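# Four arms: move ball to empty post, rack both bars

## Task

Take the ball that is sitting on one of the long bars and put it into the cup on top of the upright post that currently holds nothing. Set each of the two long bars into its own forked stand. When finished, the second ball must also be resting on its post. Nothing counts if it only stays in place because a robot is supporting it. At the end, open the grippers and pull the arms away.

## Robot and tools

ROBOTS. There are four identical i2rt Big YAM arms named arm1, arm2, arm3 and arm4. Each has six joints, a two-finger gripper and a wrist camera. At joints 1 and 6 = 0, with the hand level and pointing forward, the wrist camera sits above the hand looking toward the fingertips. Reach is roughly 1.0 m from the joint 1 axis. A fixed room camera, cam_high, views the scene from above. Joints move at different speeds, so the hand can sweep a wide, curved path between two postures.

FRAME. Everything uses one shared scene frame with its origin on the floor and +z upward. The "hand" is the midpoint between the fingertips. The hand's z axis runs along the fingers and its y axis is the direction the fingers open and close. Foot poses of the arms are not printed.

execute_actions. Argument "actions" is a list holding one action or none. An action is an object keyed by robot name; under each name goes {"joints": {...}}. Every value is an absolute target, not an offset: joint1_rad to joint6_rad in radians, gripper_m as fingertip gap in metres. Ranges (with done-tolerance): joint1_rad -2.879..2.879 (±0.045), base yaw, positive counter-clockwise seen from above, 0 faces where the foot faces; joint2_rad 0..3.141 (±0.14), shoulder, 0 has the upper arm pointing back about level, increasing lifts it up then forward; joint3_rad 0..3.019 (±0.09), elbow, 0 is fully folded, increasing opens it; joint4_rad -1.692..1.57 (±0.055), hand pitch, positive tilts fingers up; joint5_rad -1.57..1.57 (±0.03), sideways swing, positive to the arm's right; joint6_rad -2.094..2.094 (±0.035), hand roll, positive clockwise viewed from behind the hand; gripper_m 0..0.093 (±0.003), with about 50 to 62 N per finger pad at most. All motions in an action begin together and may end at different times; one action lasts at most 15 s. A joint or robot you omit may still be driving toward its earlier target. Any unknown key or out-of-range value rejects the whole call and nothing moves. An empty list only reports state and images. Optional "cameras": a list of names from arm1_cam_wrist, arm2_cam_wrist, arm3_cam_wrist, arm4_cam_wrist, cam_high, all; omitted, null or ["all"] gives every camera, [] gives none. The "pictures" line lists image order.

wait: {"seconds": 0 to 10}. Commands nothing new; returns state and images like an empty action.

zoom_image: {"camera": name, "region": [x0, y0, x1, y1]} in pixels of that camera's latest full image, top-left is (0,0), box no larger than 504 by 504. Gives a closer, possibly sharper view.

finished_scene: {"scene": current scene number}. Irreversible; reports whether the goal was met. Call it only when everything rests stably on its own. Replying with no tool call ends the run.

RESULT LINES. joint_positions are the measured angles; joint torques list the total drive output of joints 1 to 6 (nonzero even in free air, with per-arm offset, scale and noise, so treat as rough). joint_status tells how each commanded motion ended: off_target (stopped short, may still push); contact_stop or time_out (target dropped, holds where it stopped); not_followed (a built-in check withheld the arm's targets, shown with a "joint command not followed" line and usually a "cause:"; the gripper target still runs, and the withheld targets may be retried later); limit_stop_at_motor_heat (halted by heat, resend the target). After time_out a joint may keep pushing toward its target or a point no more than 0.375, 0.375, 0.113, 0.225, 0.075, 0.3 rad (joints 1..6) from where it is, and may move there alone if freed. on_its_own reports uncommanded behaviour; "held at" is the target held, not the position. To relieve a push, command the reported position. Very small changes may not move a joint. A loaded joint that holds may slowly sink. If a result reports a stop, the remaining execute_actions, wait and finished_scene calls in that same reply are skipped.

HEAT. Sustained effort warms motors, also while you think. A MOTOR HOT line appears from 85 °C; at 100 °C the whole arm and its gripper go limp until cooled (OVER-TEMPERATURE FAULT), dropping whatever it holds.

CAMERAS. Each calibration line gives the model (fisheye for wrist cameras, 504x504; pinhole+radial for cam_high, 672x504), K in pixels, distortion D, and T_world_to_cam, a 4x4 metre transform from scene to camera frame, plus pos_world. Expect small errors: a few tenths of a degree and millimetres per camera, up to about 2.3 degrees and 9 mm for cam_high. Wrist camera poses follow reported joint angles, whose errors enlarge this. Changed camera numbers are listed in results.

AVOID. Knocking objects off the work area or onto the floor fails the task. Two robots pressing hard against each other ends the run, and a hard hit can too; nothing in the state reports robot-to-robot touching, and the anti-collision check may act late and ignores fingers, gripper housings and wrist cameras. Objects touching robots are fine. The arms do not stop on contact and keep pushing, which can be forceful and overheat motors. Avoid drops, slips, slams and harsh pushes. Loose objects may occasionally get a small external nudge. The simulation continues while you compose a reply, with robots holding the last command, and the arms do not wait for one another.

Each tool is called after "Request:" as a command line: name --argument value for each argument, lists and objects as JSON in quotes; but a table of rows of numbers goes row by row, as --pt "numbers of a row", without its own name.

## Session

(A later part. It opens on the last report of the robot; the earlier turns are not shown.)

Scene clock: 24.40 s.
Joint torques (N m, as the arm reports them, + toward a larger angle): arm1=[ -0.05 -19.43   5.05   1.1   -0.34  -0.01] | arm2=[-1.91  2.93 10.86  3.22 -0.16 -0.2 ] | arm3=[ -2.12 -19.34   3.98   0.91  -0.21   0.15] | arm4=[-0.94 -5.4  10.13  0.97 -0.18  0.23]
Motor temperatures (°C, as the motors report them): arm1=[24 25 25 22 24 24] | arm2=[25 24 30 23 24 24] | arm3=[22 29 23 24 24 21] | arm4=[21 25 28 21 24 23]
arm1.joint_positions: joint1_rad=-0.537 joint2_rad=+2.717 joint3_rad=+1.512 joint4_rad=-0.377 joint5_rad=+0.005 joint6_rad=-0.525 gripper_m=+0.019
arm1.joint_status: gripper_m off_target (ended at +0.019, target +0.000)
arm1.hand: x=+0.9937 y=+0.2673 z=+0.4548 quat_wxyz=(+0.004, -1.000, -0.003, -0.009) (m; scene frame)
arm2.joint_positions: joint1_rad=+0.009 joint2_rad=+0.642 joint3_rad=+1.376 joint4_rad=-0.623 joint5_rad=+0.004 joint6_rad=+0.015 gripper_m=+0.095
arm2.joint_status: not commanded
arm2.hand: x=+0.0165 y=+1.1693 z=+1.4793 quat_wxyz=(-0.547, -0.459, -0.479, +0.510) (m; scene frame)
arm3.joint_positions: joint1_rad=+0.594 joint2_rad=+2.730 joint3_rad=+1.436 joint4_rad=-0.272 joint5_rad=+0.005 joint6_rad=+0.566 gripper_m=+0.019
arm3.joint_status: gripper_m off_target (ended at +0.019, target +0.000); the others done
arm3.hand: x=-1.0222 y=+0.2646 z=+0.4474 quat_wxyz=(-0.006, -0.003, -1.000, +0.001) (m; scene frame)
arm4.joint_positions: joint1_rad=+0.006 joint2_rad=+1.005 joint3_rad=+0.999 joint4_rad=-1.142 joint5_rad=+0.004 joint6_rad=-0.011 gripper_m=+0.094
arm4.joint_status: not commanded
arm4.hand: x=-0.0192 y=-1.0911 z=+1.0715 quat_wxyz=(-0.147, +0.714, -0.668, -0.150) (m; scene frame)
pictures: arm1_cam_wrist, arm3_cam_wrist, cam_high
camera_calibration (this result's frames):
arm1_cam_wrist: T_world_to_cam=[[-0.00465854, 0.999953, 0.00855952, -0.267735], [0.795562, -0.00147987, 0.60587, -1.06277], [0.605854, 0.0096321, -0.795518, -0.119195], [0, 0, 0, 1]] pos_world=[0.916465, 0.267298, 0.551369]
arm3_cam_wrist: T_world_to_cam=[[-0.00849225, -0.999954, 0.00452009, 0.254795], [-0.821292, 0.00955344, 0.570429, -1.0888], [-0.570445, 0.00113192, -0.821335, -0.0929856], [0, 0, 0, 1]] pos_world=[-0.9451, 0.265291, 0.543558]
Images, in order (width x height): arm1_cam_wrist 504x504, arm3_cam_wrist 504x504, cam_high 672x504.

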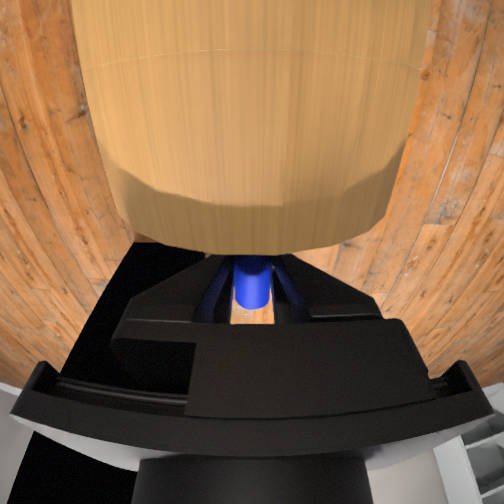

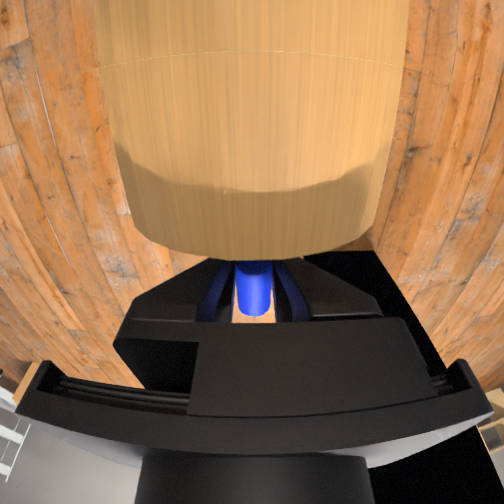

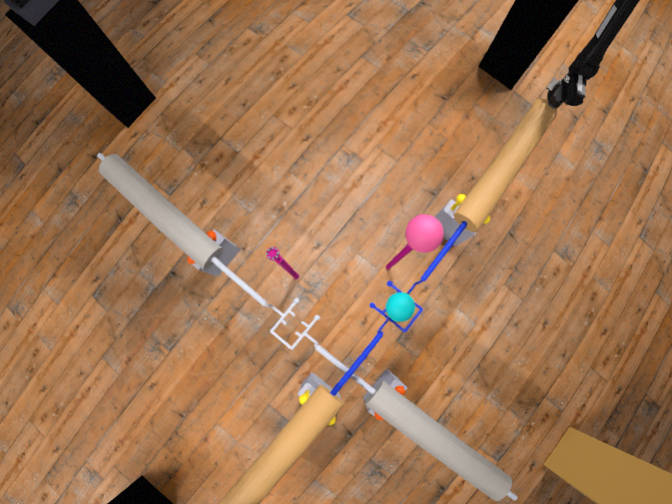

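Request:
execute_actions --actions '[{"arm1":{"joints":{"joint2_rad":2.487,"joint3_rad":1.365,"joint4_rad":-0.449}},"arm3":{"joints":{"joint2_rad":2.496,"joint3_rad":1.293,"joint4_rad":-0.368}},"arm4":{"joints":{"joint1_rad":-0.144,"joint2_rad":2.5,"joint3_rad":1.383,"joint4_rad":1.42}}}]'

Scene clock: 30.73 s.
Joint torques (N m, as the arm reports them, + toward a larger angle): arm1=[ -0.22 -21.14   3.73   0.09  -0.16  -0.01] | arm2=[-1.85  3.07 10.9   3.22 -0.17 -0.21] | arm3=[ -1.48 -20.51   3.13   0.33  -0.2    0.23] | arm4=[ -0.23 -20.63   6.63   2.49  -0.13   0.2 ]
Motor temperatures (°C, as the motors report them): arm1=[24 26 24 22 24 24] | arm2=[25 24 30 23 24 24] | arm3=[22 30 23 24 24 21] | arm4=[21 26 28 21 24 23]
arm1.joint_positions: joint1_rad=-0.536 joint2_rad=+2.514 joint3_rad=+1.367 joint4_rad=-0.436 joint5_rad=+0.000 joint6_rad=-0.525 gripper_m=+0.019
arm1.joint_status: all done
arm1.hand: x=+0.9982 y=+0.2622 z=+0.5365 quat_wxyz=(+0.001, -1.000, -0.003, -0.008) (m; scene frame)
arm2.joint_positions: joint1_rad=+0.009 joint2_rad=+0.642 joint3_rad=+1.376 joint4_rad=-0.623 joint5_rad=+0.004 joint6_rad=+0.015 gripper_m=+0.095
arm2.joint_status: not commanded
arm2.hand: x=+0.0165 y=+1.1693 z=+1.4793 quat_wxyz=(-0.547, -0.459, -0.479, +0.510) (m; scene frame)
arm3.joint_positions: joint1_rad=+0.585 joint2_rad=+2.504 joint3_rad=+1.300 joint4_rad=-0.363 joint5_rad=+0.004 joint6_rad=+0.558 gripper_m=+0.019
arm3.joint_status: all done
arm3.hand: x=-1.0181 y=+0.2619 z=+0.5396 quat_wxyz=(-0.005, -0.004, -1.000, +0.002) (m; scene frame)
arm4.joint_positions: joint1_rad=-0.145 joint2_rad=+2.503 joint3_rad=+1.369 joint4_rad=+1.392 joint5_rad=+0.002 joint6_rad=-0.010 gripper_m=+0.094
arm4.joint_status: all done
arm4.hand: x=+0.0732 y=-0.6875 z=+0.8293 quat_wxyz=(-0.589, +0.413, -0.450, -0.529) (m; scene frame)
pictures: arm1_cam_wrist, arm2_cam_wrist, arm3_cam_wrist, arm4_cam_wrist, cam_high
camera_calibration (this result's frames):
arm1_cam_wrist: T_world_to_cam=[[-0.00533624, 0.999981, 0.00316943, -0.259748], [0.796362, 0.0023327, 0.604816, -1.1171], [0.604797, 0.00575146, -0.796359, -0.0544457], [0, 0, 0, 1]] pos_world=[0.921157, 0.262662, 0.633104]
arm2_cam_wrist: T_world_to_cam=[[-0.998643, -0.0419085, -0.0309056, 0.11105], [0.00570698, 0.501855, -0.864933, 0.694382], [0.0517582, -0.863936, -0.500935, 1.87464], [0, 0, 0, 1]] pos_world=[0.00990813, 1.27575, 1.5431]
arm3_cam_wrist: T_world_to_cam=[[-0.00963209, -0.99994, 0.00526457, 0.25018], [-0.820233, 0.0109122, 0.571926, -1.1381], [-0.571949, 0.00119067, -0.820288, -0.0170841], [0, 0, 0, 1]] pos_world=[-0.940871, 0.262604, 0.63558]
arm4_cam_wrist: T_world_to_cam=[[0.995244, -0.0972265, 0.0059993, -0.146701], [-0.0279128, -0.343646, -0.938684, 0.549481], [0.0933266, 0.934053, -0.344725, 1.0463], [0, 0, 0, 1]] pos_world=[0.0636931, -0.802732, 0.877354]
Images, in order (width x height): arm1_cam_wrist 504x504, arm2_cam_wrist 504x504, arm3_cam_wrist 504x504, arm4_cam_wrist 504x504, cam_high 672x504.

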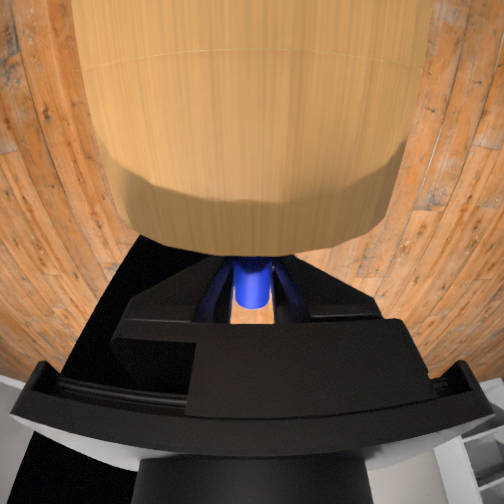

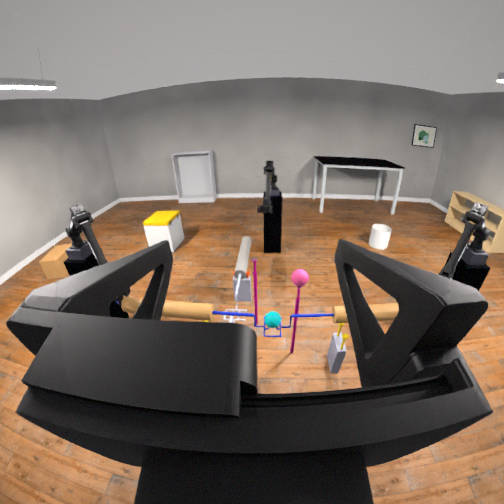

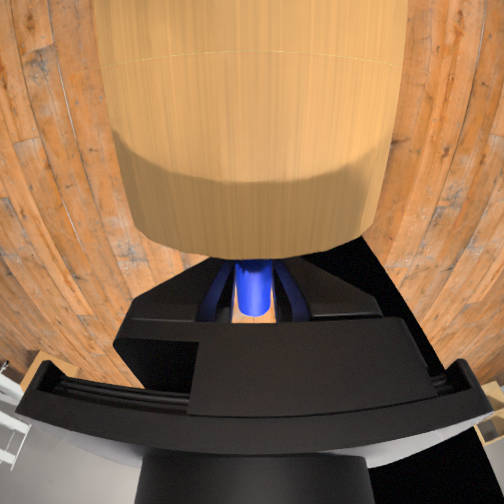

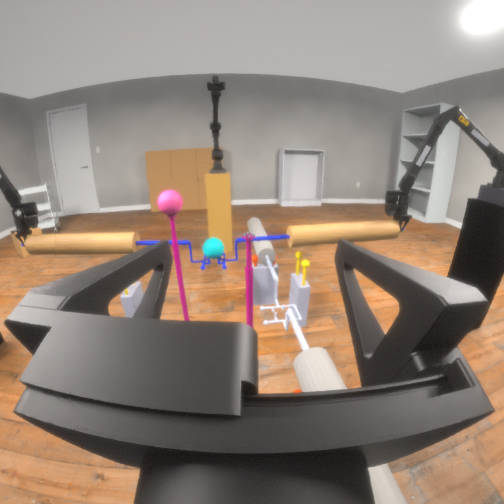

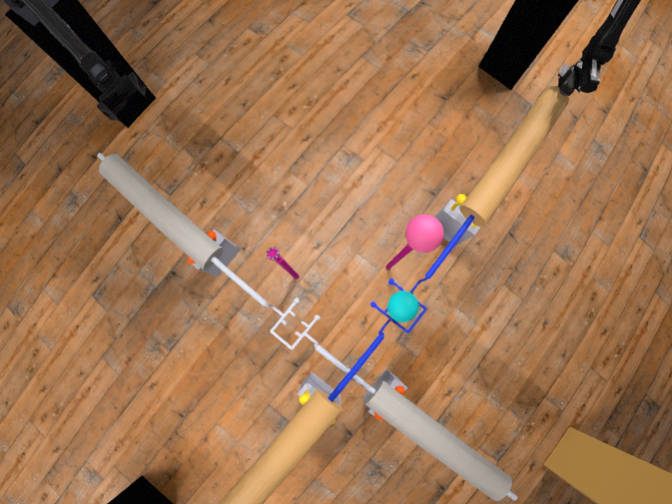

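Request:
execute_actions --actions '[{"arm1":{"joints":{"joint2_rad":2.25,"joint3_rad":1.285,"joint4_rad":-0.595}},"arm3":{"joints":{"joint2_rad":2.25,"joint3_rad":1.202,"joint4_rad":-0.515}}}]' --cameras '["arm1_cam_wrist","arm4_cam_wrist","cam_high"]'

Scene clock: 32.47 s.
Joint torques (N m, as the arm reports them, + toward a larger angle): arm1=[  0.07 -20.53   5.4    0.31  -0.22   0.  ] | arm2=[-1.88  3.   10.84  3.21 -0.16 -0.2 ] | arm3=[ -1.52 -19.99   4.66   0.42  -0.13   0.25] | arm4=[ -0.41 -20.4    6.66   2.57  -0.15   0.2 ]
Motor temperatures (°C, as the motors report them): arm1=[24 26 24 22 24 24] | arm2=[25 24 30 23 24 24] | arm3=[22 30 23 24 24 21] | arm4=[21 27 28 22 24 23]
arm1.joint_positions: joint1_rad=-0.539 joint2_rad=+2.276 joint3_rad=+1.283 joint4_rad=-0.586 joint5_rad=+0.001 joint6_rad=-0.527 gripper_m=+0.019
arm1.joint_status: all done
arm1.hand: x=+0.9957 y=+0.2641 z=+0.6414 quat_wxyz=(+0.003, -1.000, -0.003, -0.007) (m; scene frame)
arm2.joint_positions: joint1_rad=+0.009 joint2_rad=+0.642 joint3_rad=+1.376 joint4_rad=-0.623 joint5_rad=+0.004 joint6_rad=+0.015 gripper_m=+0.095
arm2.joint_status: not commanded
arm2.hand: x=+0.0165 y=+1.1693 z=+1.4793 quat_wxyz=(-0.547, -0.459, -0.479, +0.510) (m; scene frame)
arm3.joint_positions: joint1_rad=+0.587 joint2_rad=+2.263 joint3_rad=+1.203 joint4_rad=-0.511 joint5_rad=+0.003 joint6_rad=+0.556 gripper_m=+0.019
arm3.joint_status: all done
arm3.hand: x=-1.0205 y=+0.2623 z=+0.6408 quat_wxyz=(-0.003, -0.002, -1.000, +0.002) (m; scene frame)
arm4.joint_positions: joint1_rad=-0.145 joint2_rad=+2.503 joint3_rad=+1.369 joint4_rad=+1.392 joint5_rad=+0.002 joint6_rad=-0.010 gripper_m=+0.094
arm4.joint_status: not commanded
arm4.hand: x=+0.0732 y=-0.6875 z=+0.8293 quat_wxyz=(-0.589, +0.413, -0.450, -0.529) (m; scene frame)
pictures: arm1_cam_wrist, arm4_cam_wrist, cam_high
camera_calibration (this result's frames):
arm1_cam_wrist: T_world_to_cam=[[-0.00499337, 0.999969, 0.00605795, -0.264126], [0.798024, 0.000334168, 0.602625, -1.17824], [0.602605, 0.00784352, -0.798001, 0.0333792], [0, 0, 0, 1]] pos_world=[0.918834, 0.264249, 0.738277]
arm4_cam_wrist: T_world_to_cam=[[0.995244, -0.0972265, 0.0059993, -0.146701], [-0.0279128, -0.343646, -0.938684, 0.549481], [0.0933266, 0.934053, -0.344725, 1.0463], [0, 0, 0, 1]] pos_world=[0.0636931, -0.802732, 0.877354]
Images, in order (width x height): arm1_cam_wrist 504x504, arm4_cam_wrist 504x504, cam_high 672x504.

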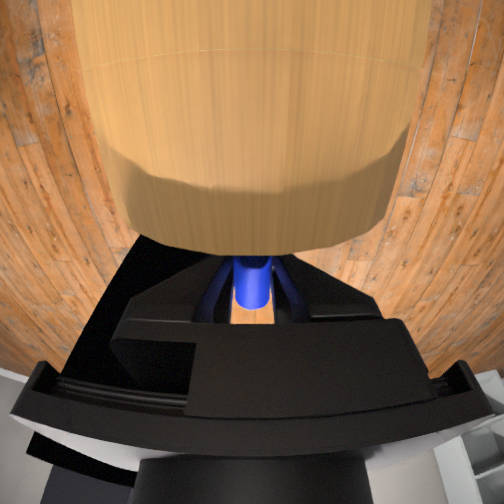

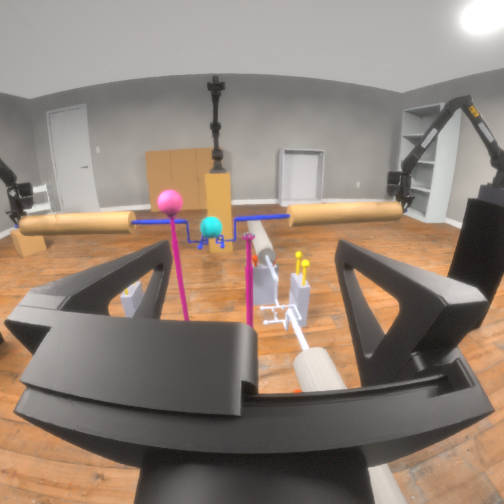

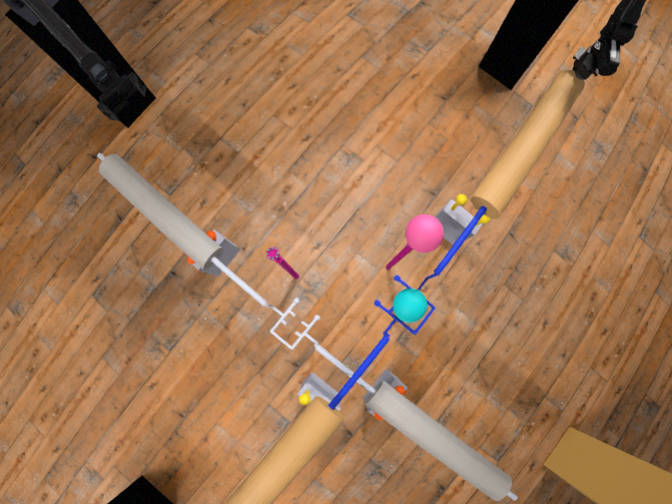

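Request:
zoom_image --camera "arm4_cam_wrist" --region '[120, 160, 320, 300]'

Region (120, 160, 320, 300) of arm4_cam_wrist's 504x504 image, scaled by 2.520, with more detail than that image has; it fills the top 353 rows of this view, and the rest is white.

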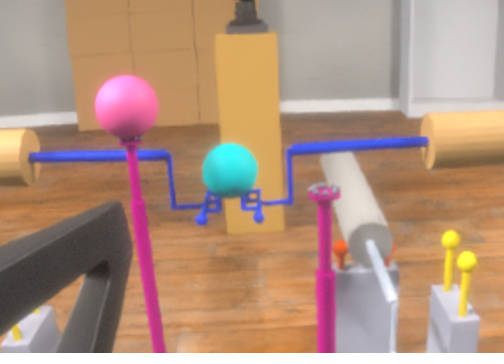

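Request:
execute_actions --actions '[{"arm1":{"joints":{"joint1_rad":-0.62,"joint2_rad":1.93,"joint3_rad":1.058,"joint4_rad":-0.69,"joint6_rad":-0.60}},"arm3":{"joints":{"joint1_rad":0.515,"joint2_rad":2.125,"joint3_rad":1.41,"joint4_rad":-0.845,"joint6_rad":0.485}}}]' --cameras '["arm1_cam_wrist","arm3_cam_wrist","arm4_cam_wrist","cam_high"]'

Scene clock: 34.70 s.
Joint torques (N m, as the arm reports them, + toward a larger angle): arm1=[  0.12 -17.35   6.47   0.    -0.08   0.06] | arm2=[-2.01  3.1  10.84  3.21 -0.17 -0.2 ] | arm3=[ -0.9  -20.73   9.13  -0.29  -0.23   0.15] | arm4=[ -0.5  -19.6    6.68   2.38  -0.13   0.18]
Motor temperatures (°C, as the motors report them): arm1=[24 26 24 22 24 24] | arm2=[25 24 30 23 24 24] | arm3=[22 30 23 24 24 21] | arm4=[21 28 27 22 24 23]
arm1.joint_positions: joint1_rad=-0.613 joint2_rad=+1.951 joint3_rad=+1.054 joint4_rad=-0.673 joint5_rad=-0.003 joint6_rad=-0.603 gripper_m=+0.019
arm1.joint_status: all done
arm1.hand: x=+1.0665 y=+0.2613 z=+0.7456 quat_wxyz=(+0.004, -1.000, -0.003, -0.002) (m; scene frame)
arm2.joint_positions: joint1_rad=+0.009 joint2_rad=+0.642 joint3_rad=+1.376 joint4_rad=-0.623 joint5_rad=+0.004 joint6_rad=+0.015 gripper_m=+0.095
arm2.joint_status: not commanded
arm2.hand: x=+0.0165 y=+1.1693 z=+1.4793 quat_wxyz=(-0.547, -0.459, -0.479, +0.510) (m; scene frame)
arm3.joint_positions: joint1_rad=+0.506 joint2_rad=+2.132 joint3_rad=+1.382 joint4_rad=-0.826 joint5_rad=+0.005 joint6_rad=+0.476 gripper_m=+0.019
arm3.joint_status: all done
arm3.hand: x=-0.9510 y=+0.2523 z=+0.7498 quat_wxyz=(-0.001, -0.002, -1.000, +0.004) (m; scene frame)
arm4.joint_positions: joint1_rad=-0.145 joint2_rad=+2.503 joint3_rad=+1.369 joint4_rad=+1.392 joint5_rad=+0.002 joint6_rad=-0.010 gripper_m=+0.094
arm4.joint_status: not commanded
arm4.hand: x=+0.0732 y=-0.6875 z=+0.8293 quat_wxyz=(-0.589, +0.413, -0.450, -0.529) (m; scene frame)
pictures: arm1_cam_wrist, arm3_cam_wrist, arm4_cam_wrist, cam_high
camera_calibration (this result's frames):
arm1_cam_wrist: T_world_to_cam=[[-0.00577104, 0.999955, 0.00753005, -0.261921], [0.803995, 0.000162257, 0.594636, -1.29795], [0.594608, 0.00948579, -0.80396, 0.0863647], [0, 0, 0, 1]] pos_world=[0.990678, 0.2613, 0.843212]
arm3_cam_wrist: T_world_to_cam=[[-0.00617005, -0.999925, 0.0105993, 0.239386], [-0.815671, 0.0111643, 0.578408, -1.20378], [-0.578483, -0.00507671, -0.815679, 0.185609], [0, 0, 0, 1]] pos_world=[-0.873036, 0.253749, 0.845134]
arm4_cam_wrist: T_world_to_cam=[[0.995244, -0.0972265, 0.0059993, -0.146701], [-0.0279128, -0.343646, -0.938684, 0.549481], [0.0933266, 0.934053, -0.344725, 1.0463], [0, 0, 0, 1]] pos_world=[0.0636931, -0.802732, 0.877354]
Images, in order (width x height): arm1_cam_wrist 504x504, arm3_cam_wrist 504x504, arm4_cam_wrist 504x504, cam_high 672x504.

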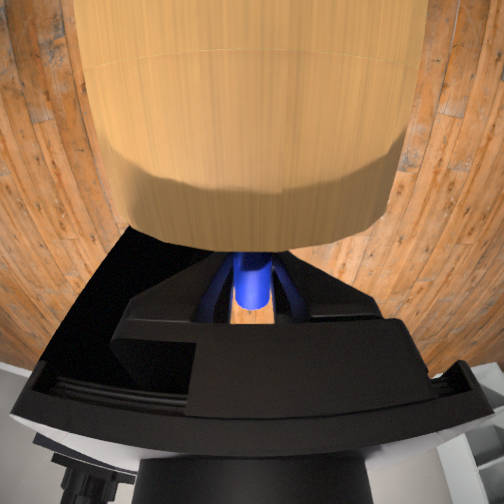

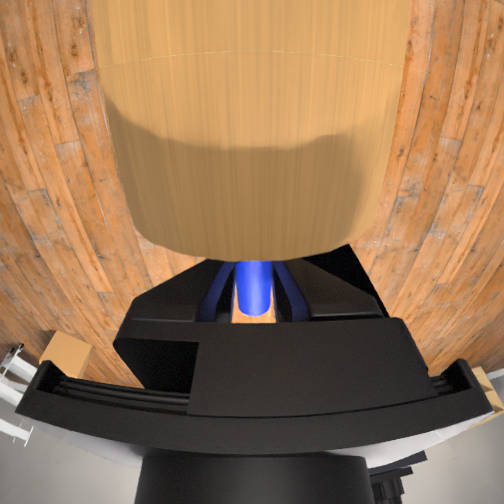

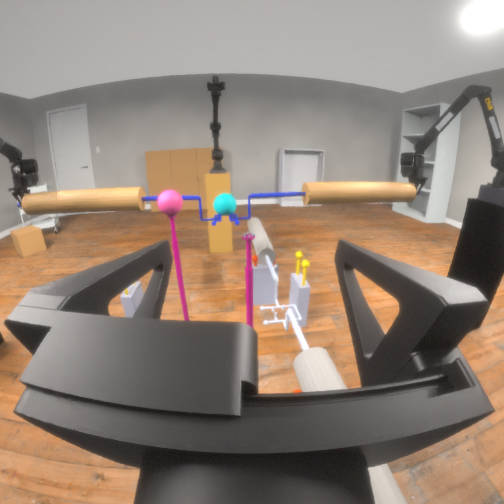

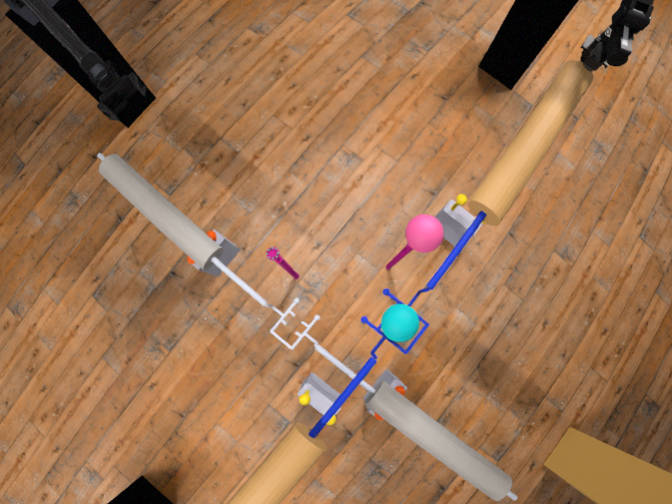

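Request:
execute_actions --actions '[{"arm1":{"joints":{"joint1_rad":-0.712,"joint2_rad":1.60,"joint3_rad":0.934,"joint4_rad":-0.895,"joint6_rad":-0.691}},"arm3":{"joints":{"joint1_rad":0.462,"joint2_rad":2.125,"joint3_rad":1.735,"joint4_rad":-1.17,"joint6_rad":0.427}}}]' --cameras '["arm1_cam_wrist","arm3_cam_wrist","arm4_cam_wrist","cam_high"]'

Scene clock: 36.40 s.
Joint torques (N m, as the arm reports them, + toward a larger angle): arm1=[ -0.11 -14.05   7.68  -0.1   -0.06   0.02] | arm2=[-1.77  2.88 10.9   3.2  -0.17 -0.2 ] | arm3=[ -0.58 -23.47  12.58  -1.05  -0.28   0.18] | arm4=[ -0.45 -20.71   6.66   2.31  -0.12   0.2 ]
Motor temperatures (°C, as the motors report them): arm1=[24 26 24 22 24 24] | arm2=[25 24 30 23 24 24] | arm3=[22 31 24 24 24 21] | arm4=[21 28 27 22 24 23]
arm1.joint_positions: joint1_rad=-0.700 joint2_rad=+1.618 joint3_rad=+0.932 joint4_rad=-0.878 joint5_rad=-0.004 joint6_rad=-0.690 gripper_m=+0.019
arm1.joint_status: all done
arm1.hand: x=+1.1357 y=+0.2554 z=+0.8511 quat_wxyz=(+0.005, -1.000, -0.004, +0.001) (m; scene frame)
arm2.joint_positions: joint1_rad=+0.009 joint2_rad=+0.642 joint3_rad=+1.376 joint4_rad=-0.623 joint5_rad=+0.004 joint6_rad=+0.015 gripper_m=+0.095
arm2.joint_status: not commanded
arm2.hand: x=+0.0165 y=+1.1693 z=+1.4793 quat_wxyz=(-0.547, -0.459, -0.479, +0.510) (m; scene frame)
arm3.joint_positions: joint1_rad=+0.452 joint2_rad=+2.144 joint3_rad=+1.681 joint4_rad=-1.136 joint5_rad=+0.006 joint6_rad=+0.417 gripper_m=+0.019
arm3.joint_status: all done
arm3.hand: x=-0.8832 y=+0.2494 z=+0.8373 quat_wxyz=(+0.009, +0.000, -1.000, +0.009) (m; scene frame)
arm4.joint_positions: joint1_rad=-0.145 joint2_rad=+2.503 joint3_rad=+1.369 joint4_rad=+1.392 joint5_rad=+0.002 joint6_rad=-0.010 gripper_m=+0.094
arm4.joint_status: not commanded
arm4.hand: x=+0.0732 y=-0.6875 z=+0.8293 quat_wxyz=(-0.589, +0.413, -0.450, -0.529) (m; scene frame)
pictures: arm1_cam_wrist, arm3_cam_wrist, arm4_cam_wrist, cam_high
camera_calibration (this result's frames):
arm1_cam_wrist: T_world_to_cam=[[-0.00655331, 0.999915, 0.0112785, -0.258717], [0.807343, -0.00136456, 0.59008, -1.41581], [0.590046, 0.0129726, -0.807266, 0.1372], [0, 0, 0, 1]] pos_world=[1.06039, 0.254983, 0.949114]
arm3_cam_wrist: T_world_to_cam=[[-0.000963443, -0.999793, 0.0203297, 0.232344], [-0.80408, 0.012861, 0.594383, -1.20256], [-0.594521, -0.015774, -0.803925, 0.27487], [0, 0, 0, 1]] pos_world=[-0.80331, 0.252097, 0.93103]
arm4_cam_wrist: T_world_to_cam=[[0.995244, -0.0972265, 0.0059993, -0.146701], [-0.0279128, -0.343646, -0.938684, 0.549481], [0.0933266, 0.934053, -0.344725, 1.0463], [0, 0, 0, 1]] pos_world=[0.0636931, -0.802732, 0.877354]
Images, in order (width x height): arm1_cam_wrist 504x504, arm3_cam_wrist 504x504, arm4_cam_wrist 504x504, cam_high 672x504.

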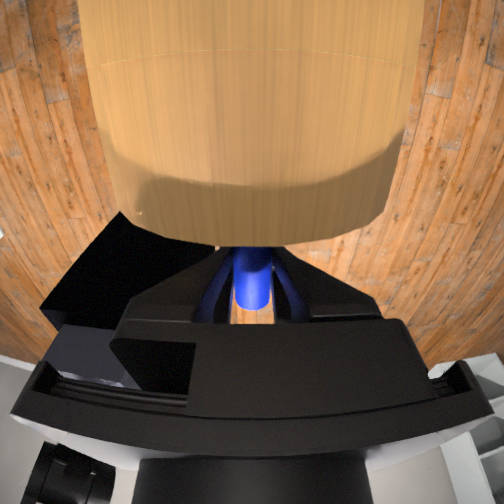

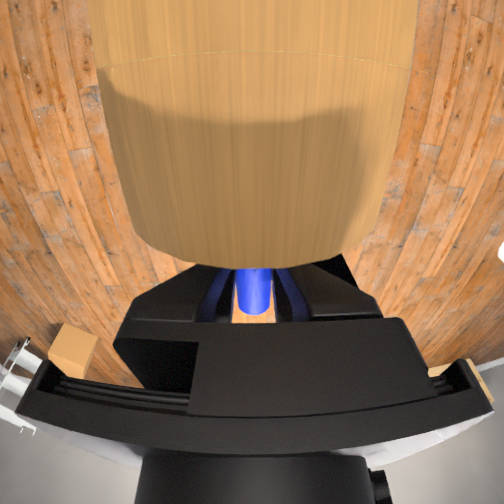

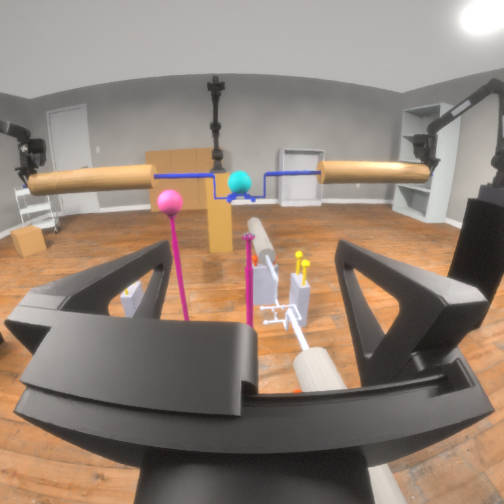

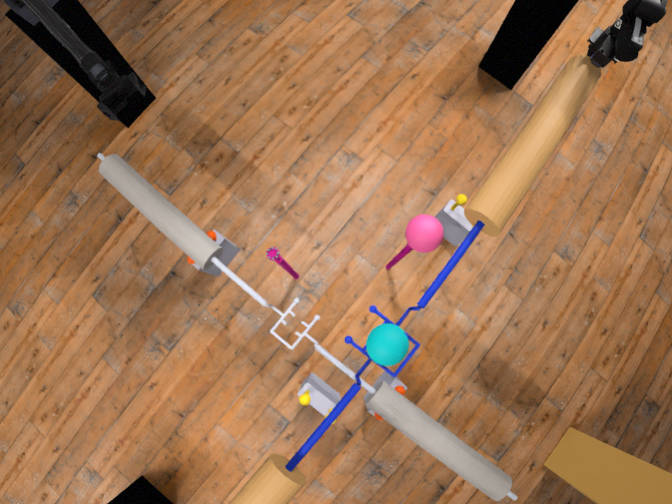

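Request:
execute_actions --actions '[{"arm1":{"joints":{"joint1_rad":-0.37,"joint2_rad":1.43,"joint3_rad":0.738,"joint4_rad":-0.855,"joint6_rad":-0.357}},"arm3":{"joints":{"joint1_rad":0.236,"joint2_rad":2.005,"joint3_rad":1.545,"joint4_rad":-1.088,"joint6_rad":0.202}}}]' --cameras '["arm4_cam_wrist","cam_high"]'

Scene clock: 38.57 s.
Joint torques (N m, as the arm reports them, + toward a larger angle): arm1=[  0.76 -11.31   8.5    0.48   0.     0.1 ] | arm2=[-1.88  2.88 10.87  3.25 -0.17 -0.2 ] | arm3=[ -1.17 -22.65   8.68  -0.02  -0.2    0.13] | arm4=[  0.15 -20.17   6.74   2.27  -0.13   0.24]
Motor temperatures (°C, as the motors report them): arm1=[24 26 25 22 24 24] | arm2=[25 24 31 23 24 24] | arm3=[22 31 25 24 24 21] | arm4=[21 29 27 22 24 23]
arm1.joint_positions: joint1_rad=-0.370 joint2_rad=+1.453 joint3_rad=+0.722 joint4_rad=-0.849 joint5_rad=-0.005 joint6_rad=-0.363 gripper_m=+0.019
arm1.joint_status: all done
arm1.hand: x=+1.1430 y=+0.1126 z=+0.8457 quat_wxyz=(+0.000, -1.000, -0.005, -0.006) (m; scene frame)
arm2.joint_positions: joint1_rad=+0.009 joint2_rad=+0.642 joint3_rad=+1.376 joint4_rad=-0.623 joint5_rad=+0.004 joint6_rad=+0.015 gripper_m=+0.095
arm2.joint_status: not commanded
arm2.hand: x=+0.0165 y=+1.1693 z=+1.4793 quat_wxyz=(-0.547, -0.459, -0.479, +0.510) (m; scene frame)
arm3.joint_positions: joint1_rad=+0.231 joint2_rad=+2.034 joint3_rad=+1.540 joint4_rad=-1.075 joint5_rad=+0.004 joint6_rad=+0.195 gripper_m=+0.019
arm3.joint_status: all done
arm3.hand: x=-0.8726 y=+0.1138 z=+0.8539 quat_wxyz=(-0.004, +0.001, -1.000, +0.003) (m; scene frame)
arm4.joint_positions: joint1_rad=-0.145 joint2_rad=+2.503 joint3_rad=+1.369 joint4_rad=+1.392 joint5_rad=+0.002 joint6_rad=-0.010 gripper_m=+0.094
arm4.joint_status: not commanded
arm4.hand: x=+0.0732 y=-0.6875 z=+0.8293 quat_wxyz=(-0.589, +0.413, -0.450, -0.529) (m; scene frame)
pictures: arm4_cam_wrist, cam_high
camera_calibration (this result's frames):
arm4_cam_wrist: T_world_to_cam=[[0.995244, -0.0972265, 0.0059993, -0.146701], [-0.0279128, -0.343646, -0.938684, 0.549481], [0.0933266, 0.934053, -0.344725, 1.0463], [0, 0, 0, 1]] pos_world=[0.0636931, -0.802732, 0.877354]
Images, in order (width x height): arm4_cam_wrist 504x504, cam_high 672x504.

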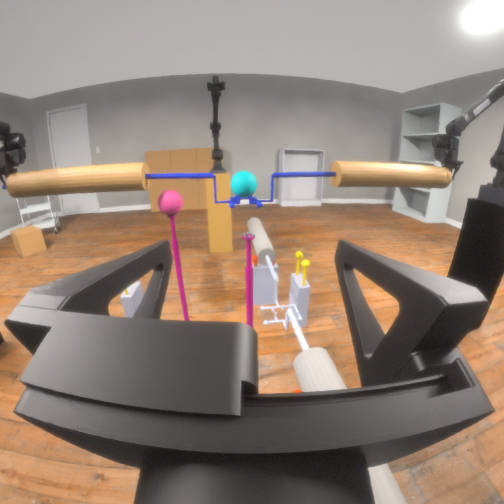

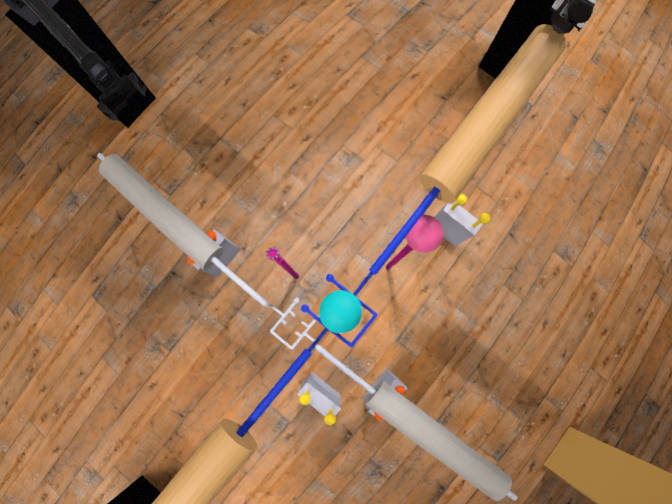

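Request:
execute_actions --actions '[{"arm1":{"joints":{"joint1_rad":0.037,"joint2_rad":1.375,"joint3_rad":0.685,"joint6_rad":0.053}},"arm3":{"joints":{"joint1_rad":0.008,"joint2_rad":1.972,"joint3_rad":1.50,"joint6_rad":-0.028}}}]' --cameras '["arm4_cam_wrist","cam_high"]'

Scene clock: 40.27 s.
Joint torques (N m, as the arm reports them, + toward a larger angle): arm1=[  1.22 -11.28   7.93   0.14  -0.01   0.16] | arm2=[-1.89  2.98 10.86  3.17 -0.16 -0.2 ] | arm3=[ -1.5  -23.53   7.92  -0.2    0.01   0.13] | arm4=[ -0.14 -20.15   6.69   2.53  -0.11   0.19]
Motor temperatures (°C, as the motors report them): arm1=[24 26 25 22 24 24] | arm2=[25 24 31 23 24 24] | arm3=[22 32 25 24 24 21] | arm4=[21 29 27 22 24 23]
arm1.joint_positions: joint1_rad=+0.032 joint2_rad=+1.405 joint3_rad=+0.677 joint4_rad=-0.843 joint5_rad=-0.004 joint6_rad=+0.039 gripper_m=+0.019
arm1.joint_status: all done
arm1.hand: x=+1.1389 y=-0.0157 z=+0.8462 quat_wxyz=(+0.003, -1.000, -0.005, -0.003) (m; scene frame)
arm2.joint_positions: joint1_rad=+0.009 joint2_rad=+0.642 joint3_rad=+1.376 joint4_rad=-0.623 joint5_rad=+0.004 joint6_rad=+0.015 gripper_m=+0.095
arm2.joint_status: not commanded
arm2.hand: x=+0.0165 y=+1.1693 z=+1.4793 quat_wxyz=(-0.547, -0.459, -0.479, +0.510) (m; scene frame)
arm3.joint_positions: joint1_rad=+0.005 joint2_rad=+2.015 joint3_rad=+1.503 joint4_rad=-1.071 joint5_rad=-0.002 joint6_rad=-0.035 gripper_m=+0.019
arm3.joint_status: all done
arm3.hand: x=-0.8745 y=-0.0175 z=+0.8522 quat_wxyz=(+0.004, +0.003, -1.000, +0.000) (m; scene frame)
arm4.joint_positions: joint1_rad=-0.145 joint2_rad=+2.503 joint3_rad=+1.369 joint4_rad=+1.392 joint5_rad=+0.002 joint6_rad=-0.010 gripper_m=+0.094
arm4.joint_status: not commanded
arm4.hand: x=+0.0732 y=-0.6875 z=+0.8293 quat_wxyz=(-0.589, +0.413, -0.450, -0.529) (m; scene frame)
pictures: arm4_cam_wrist, cam_high
camera_calibration (this result's frames):
arm4_cam_wrist: T_world_to_cam=[[0.995244, -0.0972265, 0.0059993, -0.146701], [-0.0279128, -0.343646, -0.938684, 0.549481], [0.0933266, 0.934053, -0.344725, 1.0463], [0, 0, 0, 1]] pos_world=[0.0636931, -0.802732, 0.877354]
Images, in order (width x height): arm4_cam_wrist 504x504, cam_high 672x504.

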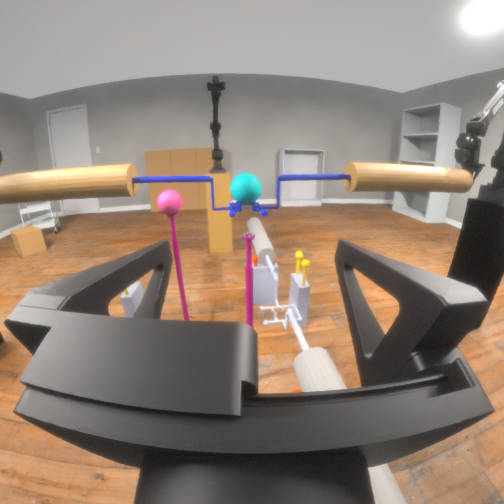

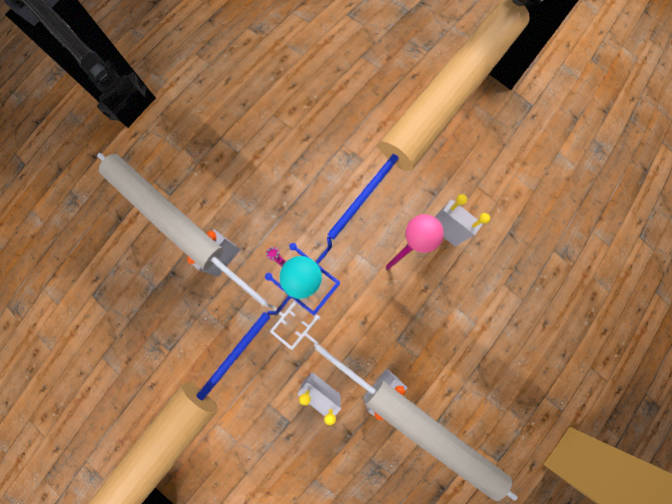

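Request:
zoom_image --camera "cam_high" --region '[230, 200, 380, 340]'

Request:
zoom_image --camera "arm4_cam_wrist" --region '[180, 150, 320, 270]'

Region (230, 200, 380, 340) of cam_high's 672x504 image, scaled by 3.360, with more detail than that image has; it fills the top 470 rows of this view, and the rest is white.

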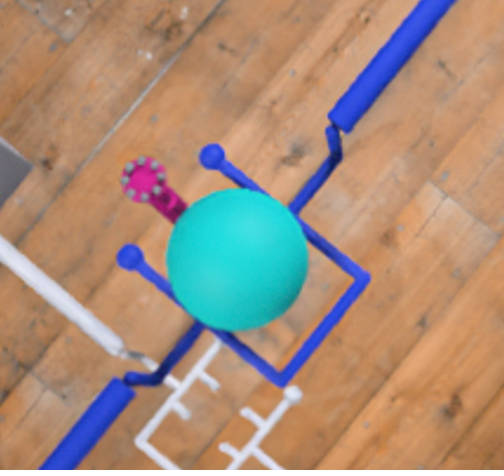

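Region (180, 150, 320, 270) of arm4_cam_wrist's 504x504 image, scaled by 3.600, with more detail than that image has; it fills the top 432 rows of this view, and the rest is white.

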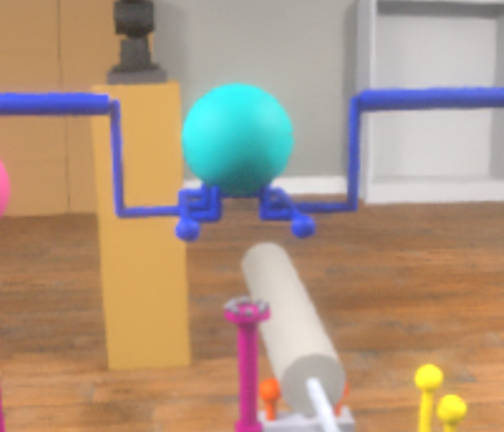

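Request:
execute_actions --actions '[{"arm1":{"joints":{"joint1_rad":0.405,"joint2_rad":1.455,"joint3_rad":0.785,"joint4_rad":-0.868,"joint6_rad":0.43}},"arm3":{"joints":{"joint1_rad":-0.21,"joint2_rad":1.99,"joint3_rad":1.57,"joint4_rad":-1.10,"joint6_rad":-0.243}}}]' --cameras '["arm4_cam_wrist","cam_high"]'

Scene clock: 42.90 s.
Joint torques (N m, as the arm reports them, + toward a larger angle): arm1=[  1.37 -11.42   8.97  -0.1    0.03   0.25] | arm2=[-1.83  3.09 10.87  3.21 -0.17 -0.21] | arm3=[ -1.7  -22.34  11.33  -0.23   0.16   0.15] | arm4=[ -0.89 -20.3    6.59   2.42  -0.1    0.2 ]
Motor temperatures (°C, as the motors report them): arm1=[24 26 25 22 24 24] | arm2=[25 24 31 23 24 24] | arm3=[22 32 26 24 24 21] | arm4=[21 30 26 22 24 23]
arm1.joint_positions: joint1_rad=+0.398 joint2_rad=+1.472 joint3_rad=+0.768 joint4_rad=-0.848 joint5_rad=-0.004 joint6_rad=+0.406 gripper_m=+0.019
arm1.joint_status: all done
arm1.hand: x=+1.1318 y=-0.1403 z=+0.8506 quat_wxyz=(-0.001, -1.000, -0.005, +0.005) (m; scene frame)
arm2.joint_positions: joint1_rad=+0.009 joint2_rad=+0.642 joint3_rad=+1.376 joint4_rad=-0.623 joint5_rad=+0.004 joint6_rad=+0.015 gripper_m=+0.095
arm2.joint_status: not commanded
arm2.hand: x=+0.0165 y=+1.1693 z=+1.4793 quat_wxyz=(-0.547, -0.459, -0.479, +0.510) (m; scene frame)
arm3.joint_positions: joint1_rad=-0.209 joint2_rad=+2.015 joint3_rad=+1.531 joint4_rad=-1.082 joint5_rad=-0.005 joint6_rad=-0.251 gripper_m=+0.019
arm3.joint_status: all done
arm3.hand: x=-0.8822 y=-0.1408 z=+0.8617 quat_wxyz=(-0.005, +0.004, -1.000, -0.001) (m; scene frame)
arm4.joint_positions: joint1_rad=-0.145 joint2_rad=+2.503 joint3_rad=+1.369 joint4_rad=+1.392 joint5_rad=+0.002 joint6_rad=-0.010 gripper_m=+0.094
arm4.joint_status: not commanded
arm4.hand: x=+0.0732 y=-0.6875 z=+0.8293 quat_wxyz=(-0.589, +0.413, -0.450, -0.529) (m; scene frame)
pictures: arm4_cam_wrist, cam_high
camera_calibration (this result's frames):
arm4_cam_wrist: T_world_to_cam=[[0.995244, -0.0972265, 0.0059993, -0.146701], [-0.0279128, -0.343646, -0.938684, 0.549481], [0.0933266, 0.934053, -0.344725, 1.0463], [0, 0, 0, 1]] pos_world=[0.0636931, -0.802732, 0.877354]
Images, in order (width x height): arm4_cam_wrist 504x504, cam_high 672x504.

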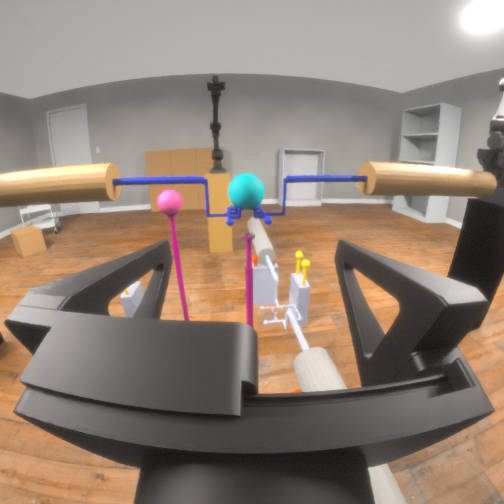

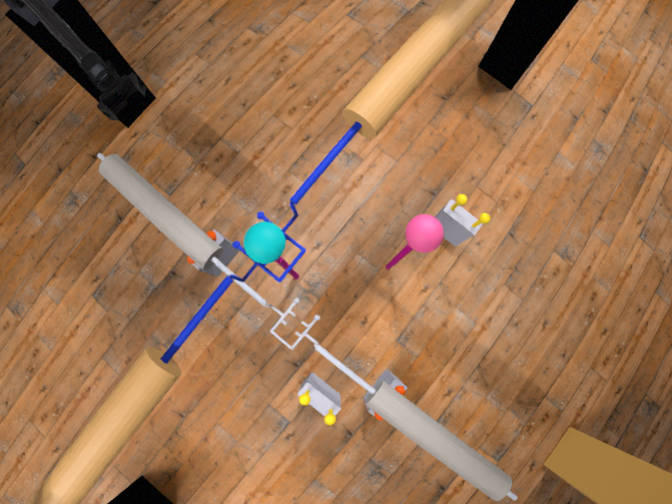

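Request:
zoom_image --camera "arm4_cam_wrist" --region '[190, 150, 310, 270]'

Request:
zoom_image --camera "cam_high" --region '[200, 180, 340, 310]'

Region (190, 150, 310, 270) of arm4_cam_wrist's 504x504 image, scaled by 4.200, with more detail than that image has.

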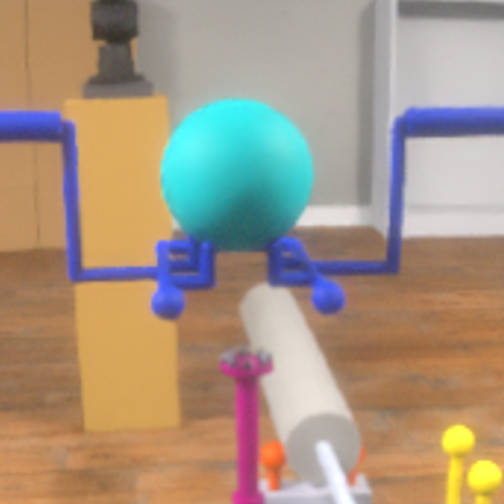

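Region (200, 180, 340, 310) of cam_high's 672x504 image, scaled by 3.600, with more detail than that image has; it fills the top 468 rows of this view, and the rest is white.

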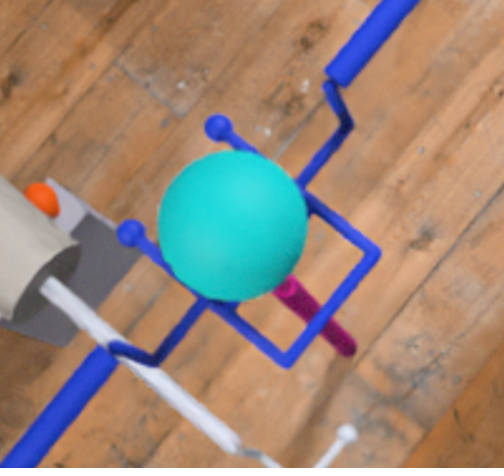

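Request:
execute_actions --actions '[{"arm1":{"joints":{"joint1_rad":0.42,"joint2_rad":1.537,"joint3_rad":0.748,"joint4_rad":-0.755}},"arm3":{"joints":{"joint1_rad":-0.22,"joint2_rad":2.06,"joint3_rad":1.53,"joint4_rad":-1.02}}}]' --cameras '["arm4_cam_wrist","cam_high"]'

Request:
zoom_image --camera "arm4_cam_wrist" --region '[190, 150, 310, 270]'

Request:
zoom_image --camera "cam_high" --region '[200, 180, 340, 310]'

Scene clock: 45.33 s.
Joint torques (N m, as the arm reports them, + toward a larger angle): arm1=[  1.87 -12.58   7.23   0.72   0.06   0.19] | arm2=[-1.89  2.98 10.91  3.23 -0.17 -0.2 ] | arm3=[ -2.53 -22.89   8.23   0.37   0.15   0.13] | arm4=[ -0.39 -20.57   6.52   2.39  -0.12   0.18]
Motor temperatures (°C, as the motors report them): arm1=[24 25 25 22 24 24] | arm2=[25 24 31 23 24 24] | arm3=[22 32 26 24 24 21] | arm4=[21 31 26 22 24 23]
arm1.joint_positions: joint1_rad=+0.408 joint2_rad=+1.562 joint3_rad=+0.741 joint4_rad=-0.756 joint5_rad=-0.004 joint6_rad=+0.414 gripper_m=+0.019
arm1.joint_status: all done
arm1.hand: x=+1.1354 y=-0.1425 z=+0.8143 quat_wxyz=(+0.004, -1.000, -0.005, -0.006) (m; scene frame)
arm2.joint_positions: joint1_rad=+0.009 joint2_rad=+0.642 joint3_rad=+1.376 joint4_rad=-0.623 joint5_rad=+0.004 joint6_rad=+0.015 gripper_m=+0.095
arm2.joint_status: not commanded
arm2.hand: x=+0.0165 y=+1.1693 z=+1.4793 quat_wxyz=(-0.547, -0.459, -0.479, +0.510) (m; scene frame)
arm3.joint_positions: joint1_rad=-0.209 joint2_rad=+2.089 joint3_rad=+1.526 joint4_rad=-1.017 joint5_rad=-0.005 joint6_rad=-0.251 gripper_m=+0.019
arm3.joint_status: all done
arm3.hand: x=-0.8780 y=-0.1418 z=+0.8185 quat_wxyz=(+0.002, +0.003, -1.000, -0.003) (m; scene frame)
arm4.joint_positions: joint1_rad=-0.145 joint2_rad=+2.503 joint3_rad=+1.369 joint4_rad=+1.392 joint5_rad=+0.002 joint6_rad=-0.010 gripper_m=+0.094
arm4.joint_status: not commanded
arm4.hand: x=+0.0732 y=-0.6875 z=+0.8293 quat_wxyz=(-0.589, +0.413, -0.450, -0.529) (m; scene frame)
pictures: arm4_cam_wrist, cam_high
camera_calibration (this result's frames):
arm4_cam_wrist: T_world_to_cam=[[0.995244, -0.0972265, 0.0059993, -0.146701], [-0.0279128, -0.343646, -0.938684, 0.549481], [0.0933266, 0.934053, -0.344725, 1.0463], [0, 0, 0, 1]] pos_world=[0.0636931, -0.802732, 0.877354]
Images, in order (width x height): arm4_cam_wrist 504x504, cam_high 672x504.

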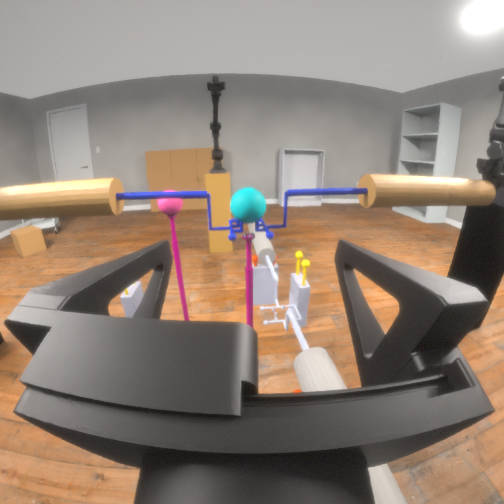

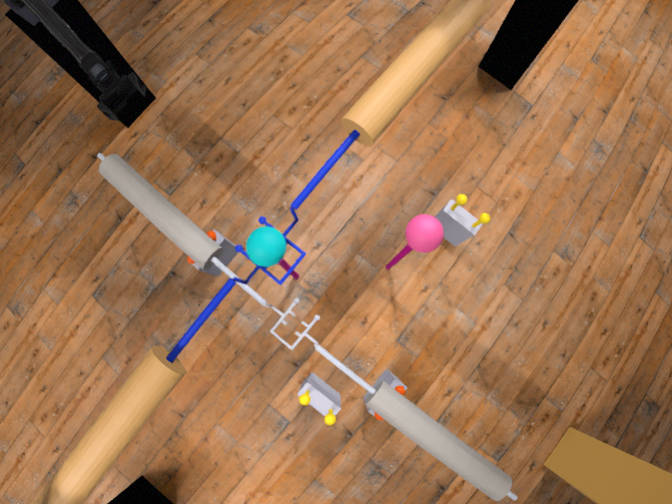

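Region (190, 150, 310, 270) of arm4_cam_wrist's 504x504 image, scaled by 4.200, with more detail than that image has.

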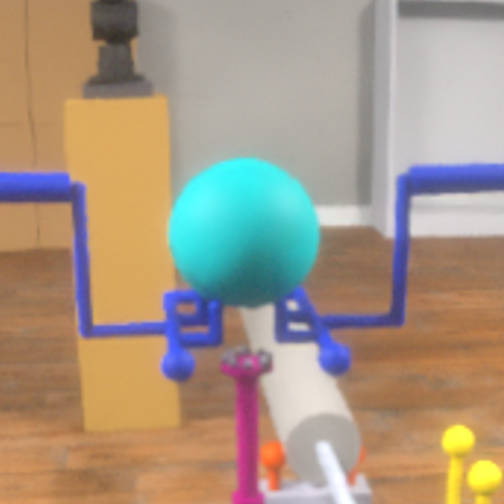

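Region (200, 180, 340, 310) of cam_high's 672x504 image, scaled by 3.600, with more detail than that image has; it fills the top 468 rows of this view, and the rest is white.

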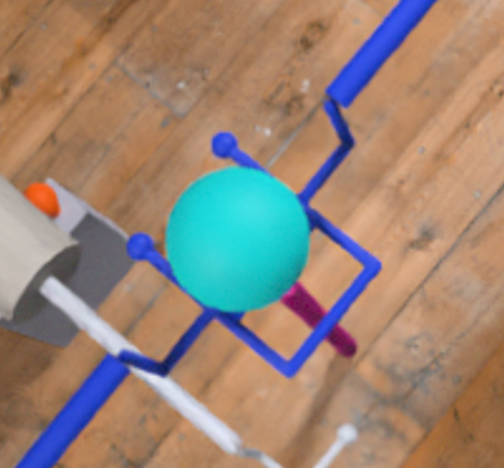

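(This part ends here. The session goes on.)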